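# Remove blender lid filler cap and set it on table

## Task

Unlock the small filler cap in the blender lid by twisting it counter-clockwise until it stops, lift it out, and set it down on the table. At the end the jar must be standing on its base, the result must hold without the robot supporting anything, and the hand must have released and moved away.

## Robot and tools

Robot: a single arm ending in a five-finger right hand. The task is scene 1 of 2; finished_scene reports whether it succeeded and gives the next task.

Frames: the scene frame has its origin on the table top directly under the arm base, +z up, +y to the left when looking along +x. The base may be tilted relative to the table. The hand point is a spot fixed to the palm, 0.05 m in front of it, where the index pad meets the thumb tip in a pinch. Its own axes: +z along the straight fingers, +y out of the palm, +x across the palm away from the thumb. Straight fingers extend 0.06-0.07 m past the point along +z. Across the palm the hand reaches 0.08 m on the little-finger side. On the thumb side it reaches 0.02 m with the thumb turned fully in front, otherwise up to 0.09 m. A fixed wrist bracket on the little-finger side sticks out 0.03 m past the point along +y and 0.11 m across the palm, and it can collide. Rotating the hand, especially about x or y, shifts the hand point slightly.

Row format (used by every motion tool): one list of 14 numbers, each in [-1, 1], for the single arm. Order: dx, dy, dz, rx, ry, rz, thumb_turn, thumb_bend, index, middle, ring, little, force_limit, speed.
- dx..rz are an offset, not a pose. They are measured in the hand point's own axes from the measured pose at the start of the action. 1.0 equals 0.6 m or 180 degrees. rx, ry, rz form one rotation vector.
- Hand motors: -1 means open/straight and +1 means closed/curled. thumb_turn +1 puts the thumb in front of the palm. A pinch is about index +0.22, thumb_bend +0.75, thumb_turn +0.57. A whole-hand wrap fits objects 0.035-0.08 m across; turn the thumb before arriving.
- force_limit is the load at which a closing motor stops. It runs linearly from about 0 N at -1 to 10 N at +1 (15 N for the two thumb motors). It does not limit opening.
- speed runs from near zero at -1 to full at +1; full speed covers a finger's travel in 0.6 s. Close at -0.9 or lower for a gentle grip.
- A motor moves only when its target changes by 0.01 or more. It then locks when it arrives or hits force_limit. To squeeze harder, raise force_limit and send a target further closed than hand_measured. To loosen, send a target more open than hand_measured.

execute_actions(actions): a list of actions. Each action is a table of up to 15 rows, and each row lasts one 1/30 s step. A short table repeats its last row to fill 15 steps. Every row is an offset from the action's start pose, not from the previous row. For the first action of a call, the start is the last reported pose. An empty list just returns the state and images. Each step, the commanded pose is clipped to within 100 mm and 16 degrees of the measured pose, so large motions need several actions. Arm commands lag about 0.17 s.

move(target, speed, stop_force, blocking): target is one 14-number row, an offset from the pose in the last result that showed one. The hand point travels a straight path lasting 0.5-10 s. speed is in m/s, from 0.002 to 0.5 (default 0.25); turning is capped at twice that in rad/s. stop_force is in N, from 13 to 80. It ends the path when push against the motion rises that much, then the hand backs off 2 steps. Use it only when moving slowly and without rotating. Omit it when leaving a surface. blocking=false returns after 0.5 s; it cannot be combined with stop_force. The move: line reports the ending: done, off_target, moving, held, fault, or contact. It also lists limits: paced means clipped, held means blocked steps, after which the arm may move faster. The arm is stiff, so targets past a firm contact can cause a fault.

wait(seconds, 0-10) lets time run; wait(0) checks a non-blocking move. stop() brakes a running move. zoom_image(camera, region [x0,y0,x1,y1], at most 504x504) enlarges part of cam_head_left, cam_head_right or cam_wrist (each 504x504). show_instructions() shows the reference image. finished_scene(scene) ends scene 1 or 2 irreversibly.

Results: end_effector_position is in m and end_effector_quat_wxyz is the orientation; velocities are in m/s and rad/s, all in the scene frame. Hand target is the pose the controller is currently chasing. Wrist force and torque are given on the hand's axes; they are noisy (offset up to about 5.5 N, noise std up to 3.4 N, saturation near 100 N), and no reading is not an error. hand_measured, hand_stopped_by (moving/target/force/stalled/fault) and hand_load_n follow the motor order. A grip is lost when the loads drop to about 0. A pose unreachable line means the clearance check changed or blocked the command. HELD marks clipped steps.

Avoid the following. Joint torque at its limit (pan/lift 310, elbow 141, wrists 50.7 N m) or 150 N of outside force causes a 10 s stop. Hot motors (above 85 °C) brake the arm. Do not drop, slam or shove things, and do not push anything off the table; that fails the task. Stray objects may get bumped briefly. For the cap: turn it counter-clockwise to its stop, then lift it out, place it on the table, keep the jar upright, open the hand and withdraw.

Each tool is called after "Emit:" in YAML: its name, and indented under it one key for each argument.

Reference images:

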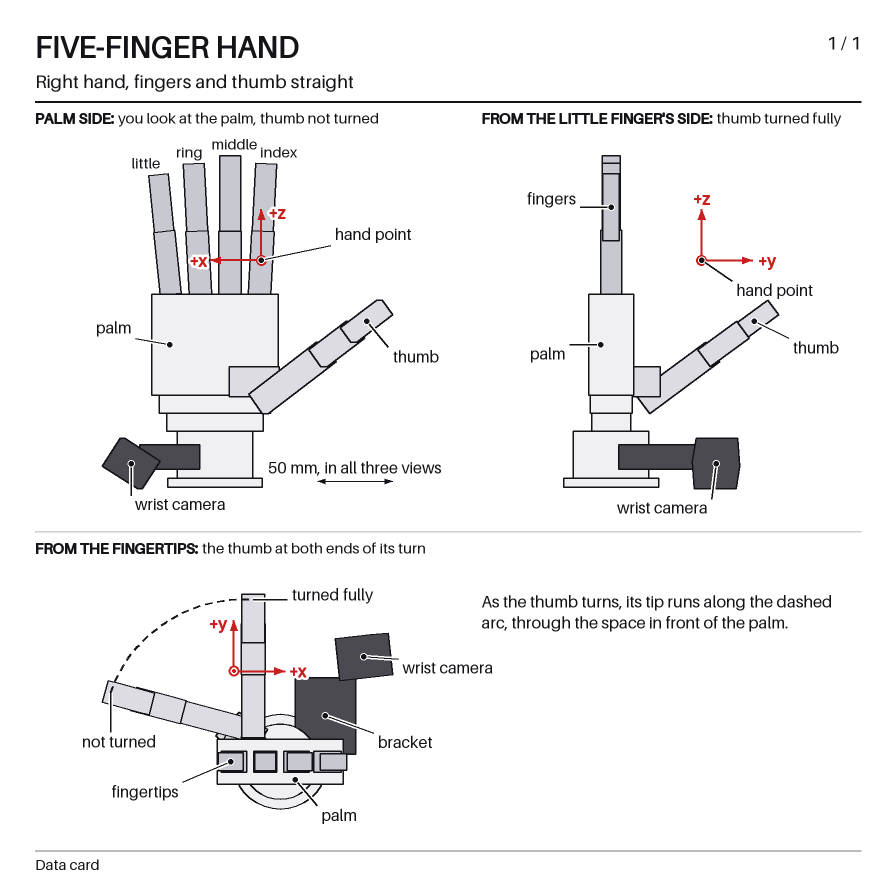

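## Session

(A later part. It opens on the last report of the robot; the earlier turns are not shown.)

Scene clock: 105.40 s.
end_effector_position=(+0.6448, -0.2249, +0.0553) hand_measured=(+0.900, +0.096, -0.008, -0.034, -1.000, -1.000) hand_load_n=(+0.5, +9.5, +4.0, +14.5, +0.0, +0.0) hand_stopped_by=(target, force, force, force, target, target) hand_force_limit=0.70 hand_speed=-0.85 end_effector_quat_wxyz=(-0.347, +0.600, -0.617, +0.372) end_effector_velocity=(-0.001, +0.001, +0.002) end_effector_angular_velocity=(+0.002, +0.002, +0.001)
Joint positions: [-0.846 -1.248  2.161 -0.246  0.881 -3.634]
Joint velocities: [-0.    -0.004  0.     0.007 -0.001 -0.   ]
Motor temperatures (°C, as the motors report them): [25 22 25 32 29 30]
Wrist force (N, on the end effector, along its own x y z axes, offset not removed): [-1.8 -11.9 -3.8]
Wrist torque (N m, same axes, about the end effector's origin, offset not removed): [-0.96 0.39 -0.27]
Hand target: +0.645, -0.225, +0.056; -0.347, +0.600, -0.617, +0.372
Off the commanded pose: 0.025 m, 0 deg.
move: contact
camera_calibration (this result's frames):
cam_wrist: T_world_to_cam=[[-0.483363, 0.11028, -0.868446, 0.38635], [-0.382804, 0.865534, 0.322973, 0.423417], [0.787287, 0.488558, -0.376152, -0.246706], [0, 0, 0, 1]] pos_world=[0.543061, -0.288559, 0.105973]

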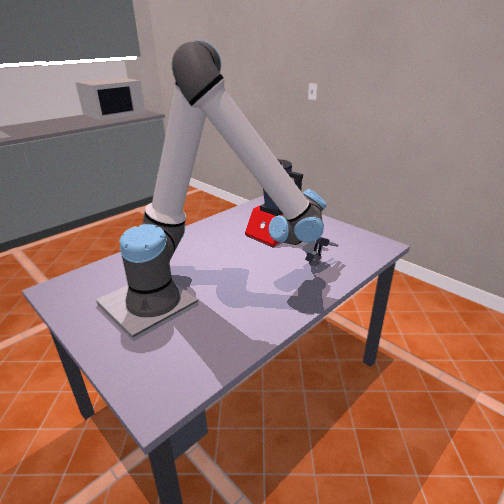

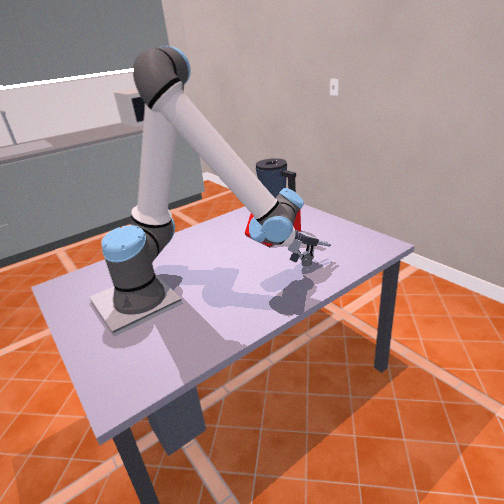

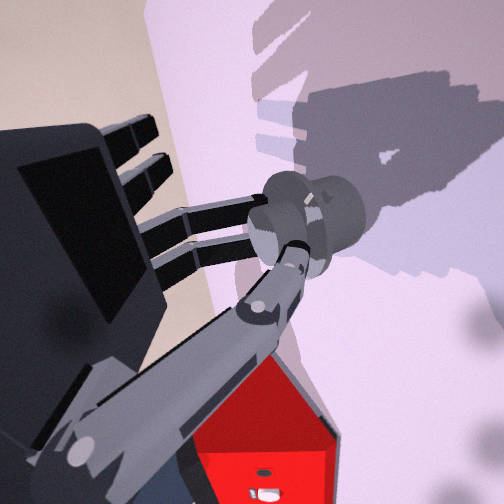

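Emit:
move:
  target: [0,-0.002,-0.001,0,0,0,0.9,-0.1,-0.17,-0.17,-1,-1,0.7,-0.8]
  speed: 0.01

Emit:
move:
  target: [0.03,-0.3,-0.17,0,0,0,0.9,-0.3,-0.4,-0.4,-1,-1,0.7,-0.8]
  speed: 0.2

Scene clock: 108.67 s.
end_effector_position=(+0.6448, -0.2249, +0.0567) hand_measured=(+0.900, -0.100, -0.170, -0.170, -1.000, -1.000) hand_load_n=(+0.0, +0.0, +0.0, +0.0, +0.0, +0.0) hand_stopped_by=(target, target, target, target, target, target) hand_force_limit=0.70 hand_speed=-0.80 end_effector_quat_wxyz=(-0.347, +0.600, -0.617, +0.372) end_effector_velocity=(-0.000, -0.000, -0.000) end_effector_angular_velocity=(+0.000, +0.000, -0.001)
Joint positions: [-0.846 -1.25   2.161 -0.243  0.881 -3.634]
Joint velocities: [-0. -0.  0.  0.  0.  0.]
Motor temperatures (°C, as the motors report them): [25 22 25 32 29 30]
Wrist force (N, on the end effector, along its own x y z axes, offset not removed): [-2.3 -4.7 -0.6]
Wrist torque (N m, same axes, about the end effector's origin, offset not removed): [-0.89 0.36 0.00]
Hand target: +0.645, -0.225, +0.057; -0.347, +0.600, -0.617, +0.372
Off the commanded pose: 0.000 m, 0 deg.
move: done
camera_calibration (this result's frames):
cam_wrist: T_world_to_cam=[[-0.483363, 0.110281, -0.868446, 0.387538], [-0.382804, 0.865534, 0.322973, 0.422989], [0.787288, 0.488557, -0.376152, -0.246256], [0, 0, 0, 1]] pos_world=[0.543118, -0.288539, 0.107312]

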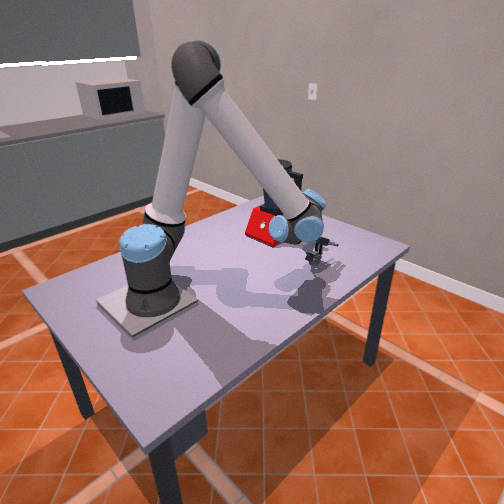

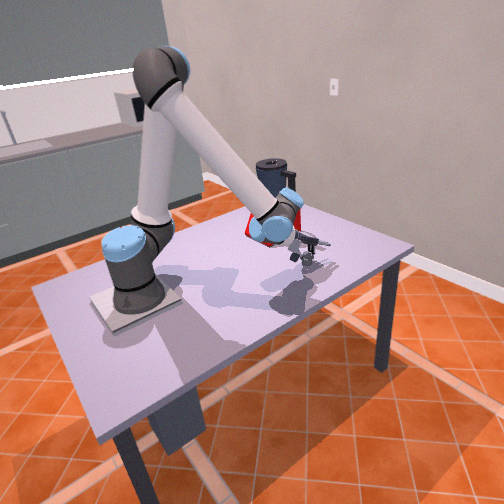

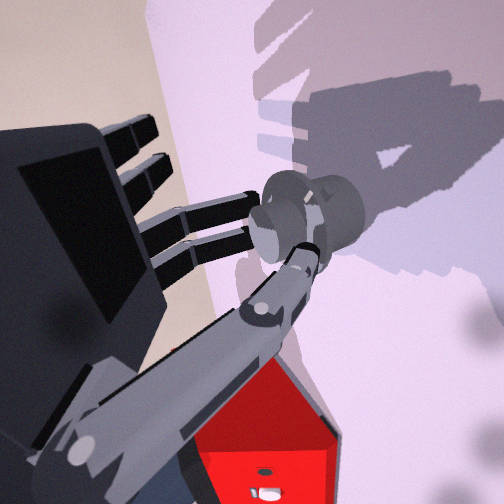

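Scene clock: 110.27 s.
end_effector_position=(+0.6421, -0.2393, +0.2635) hand_measured=(+0.900, -0.300, -0.400, -0.400, -1.000, -1.000) hand_load_n=(+0.0, +0.0, +0.0, +0.0, +0.0, +0.0) hand_stopped_by=(target, target, target, target, target, target) hand_force_limit=0.70 hand_speed=-0.80 end_effector_quat_wxyz=(-0.347, +0.600, -0.617, +0.372) end_effector_velocity=(+0.000, -0.000, +0.003) end_effector_angular_velocity=(-0.000, +0.000, -0.000)
Joint positions: [-0.87  -1.493  1.995  0.178  0.862 -3.654]
Joint velocities: [-0.    -0.002 -0.003  0.005 -0.    -0.001]
Motor temperatures (°C, as the motors report them): [25 22 25 32 29 30]
Wrist force (N, on the end effector, along its own x y z axes, offset not removed): [-1.0 -1.5 3.1]
Wrist torque (N m, same axes, about the end effector's origin, offset not removed): [-0.59 0.01 0.10]
Hand target: +0.642, -0.239, +0.264; -0.347, +0.600, -0.617, +0.372
Off the commanded pose: 0.001 m, 0 deg.
move: done
camera_calibration (this result's frames):
cam_wrist: T_world_to_cam=[[-0.483338, 0.110263, -0.868462, 0.567418], [-0.382773, 0.865566, 0.322925, 0.367678], [0.787318, 0.488506, -0.376155, -0.159308], [0, 0, 0, 1]] pos_world=[0.540418, -0.302992, 0.314124]

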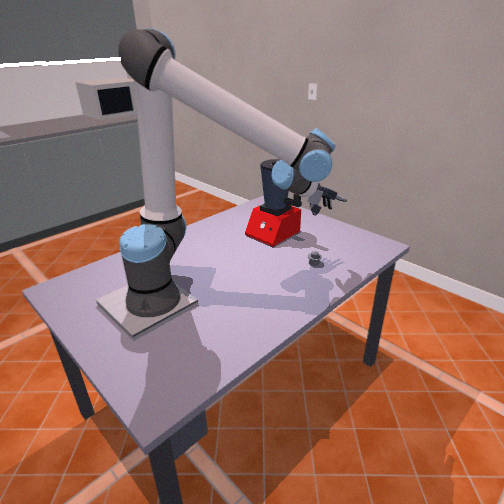

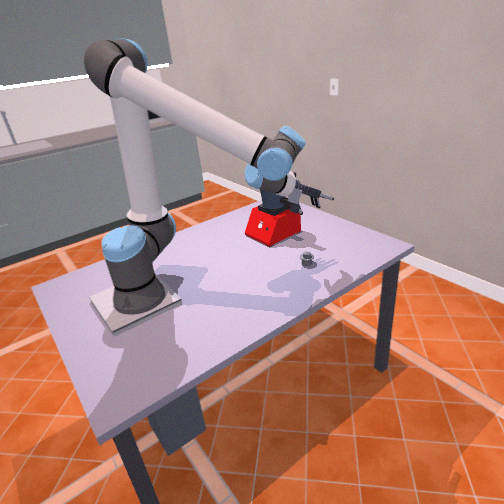

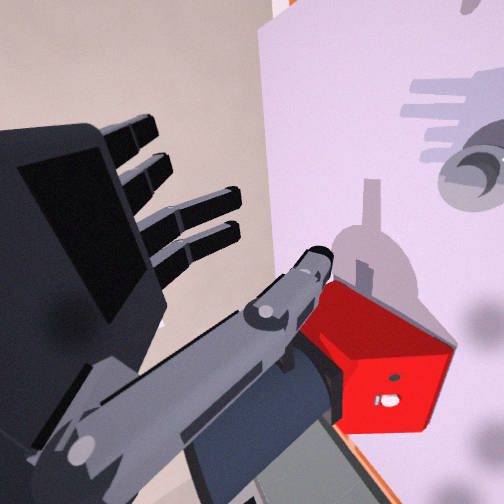

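Emit:
finished_scene:
  scene: 1

The scene is finished: the task was done.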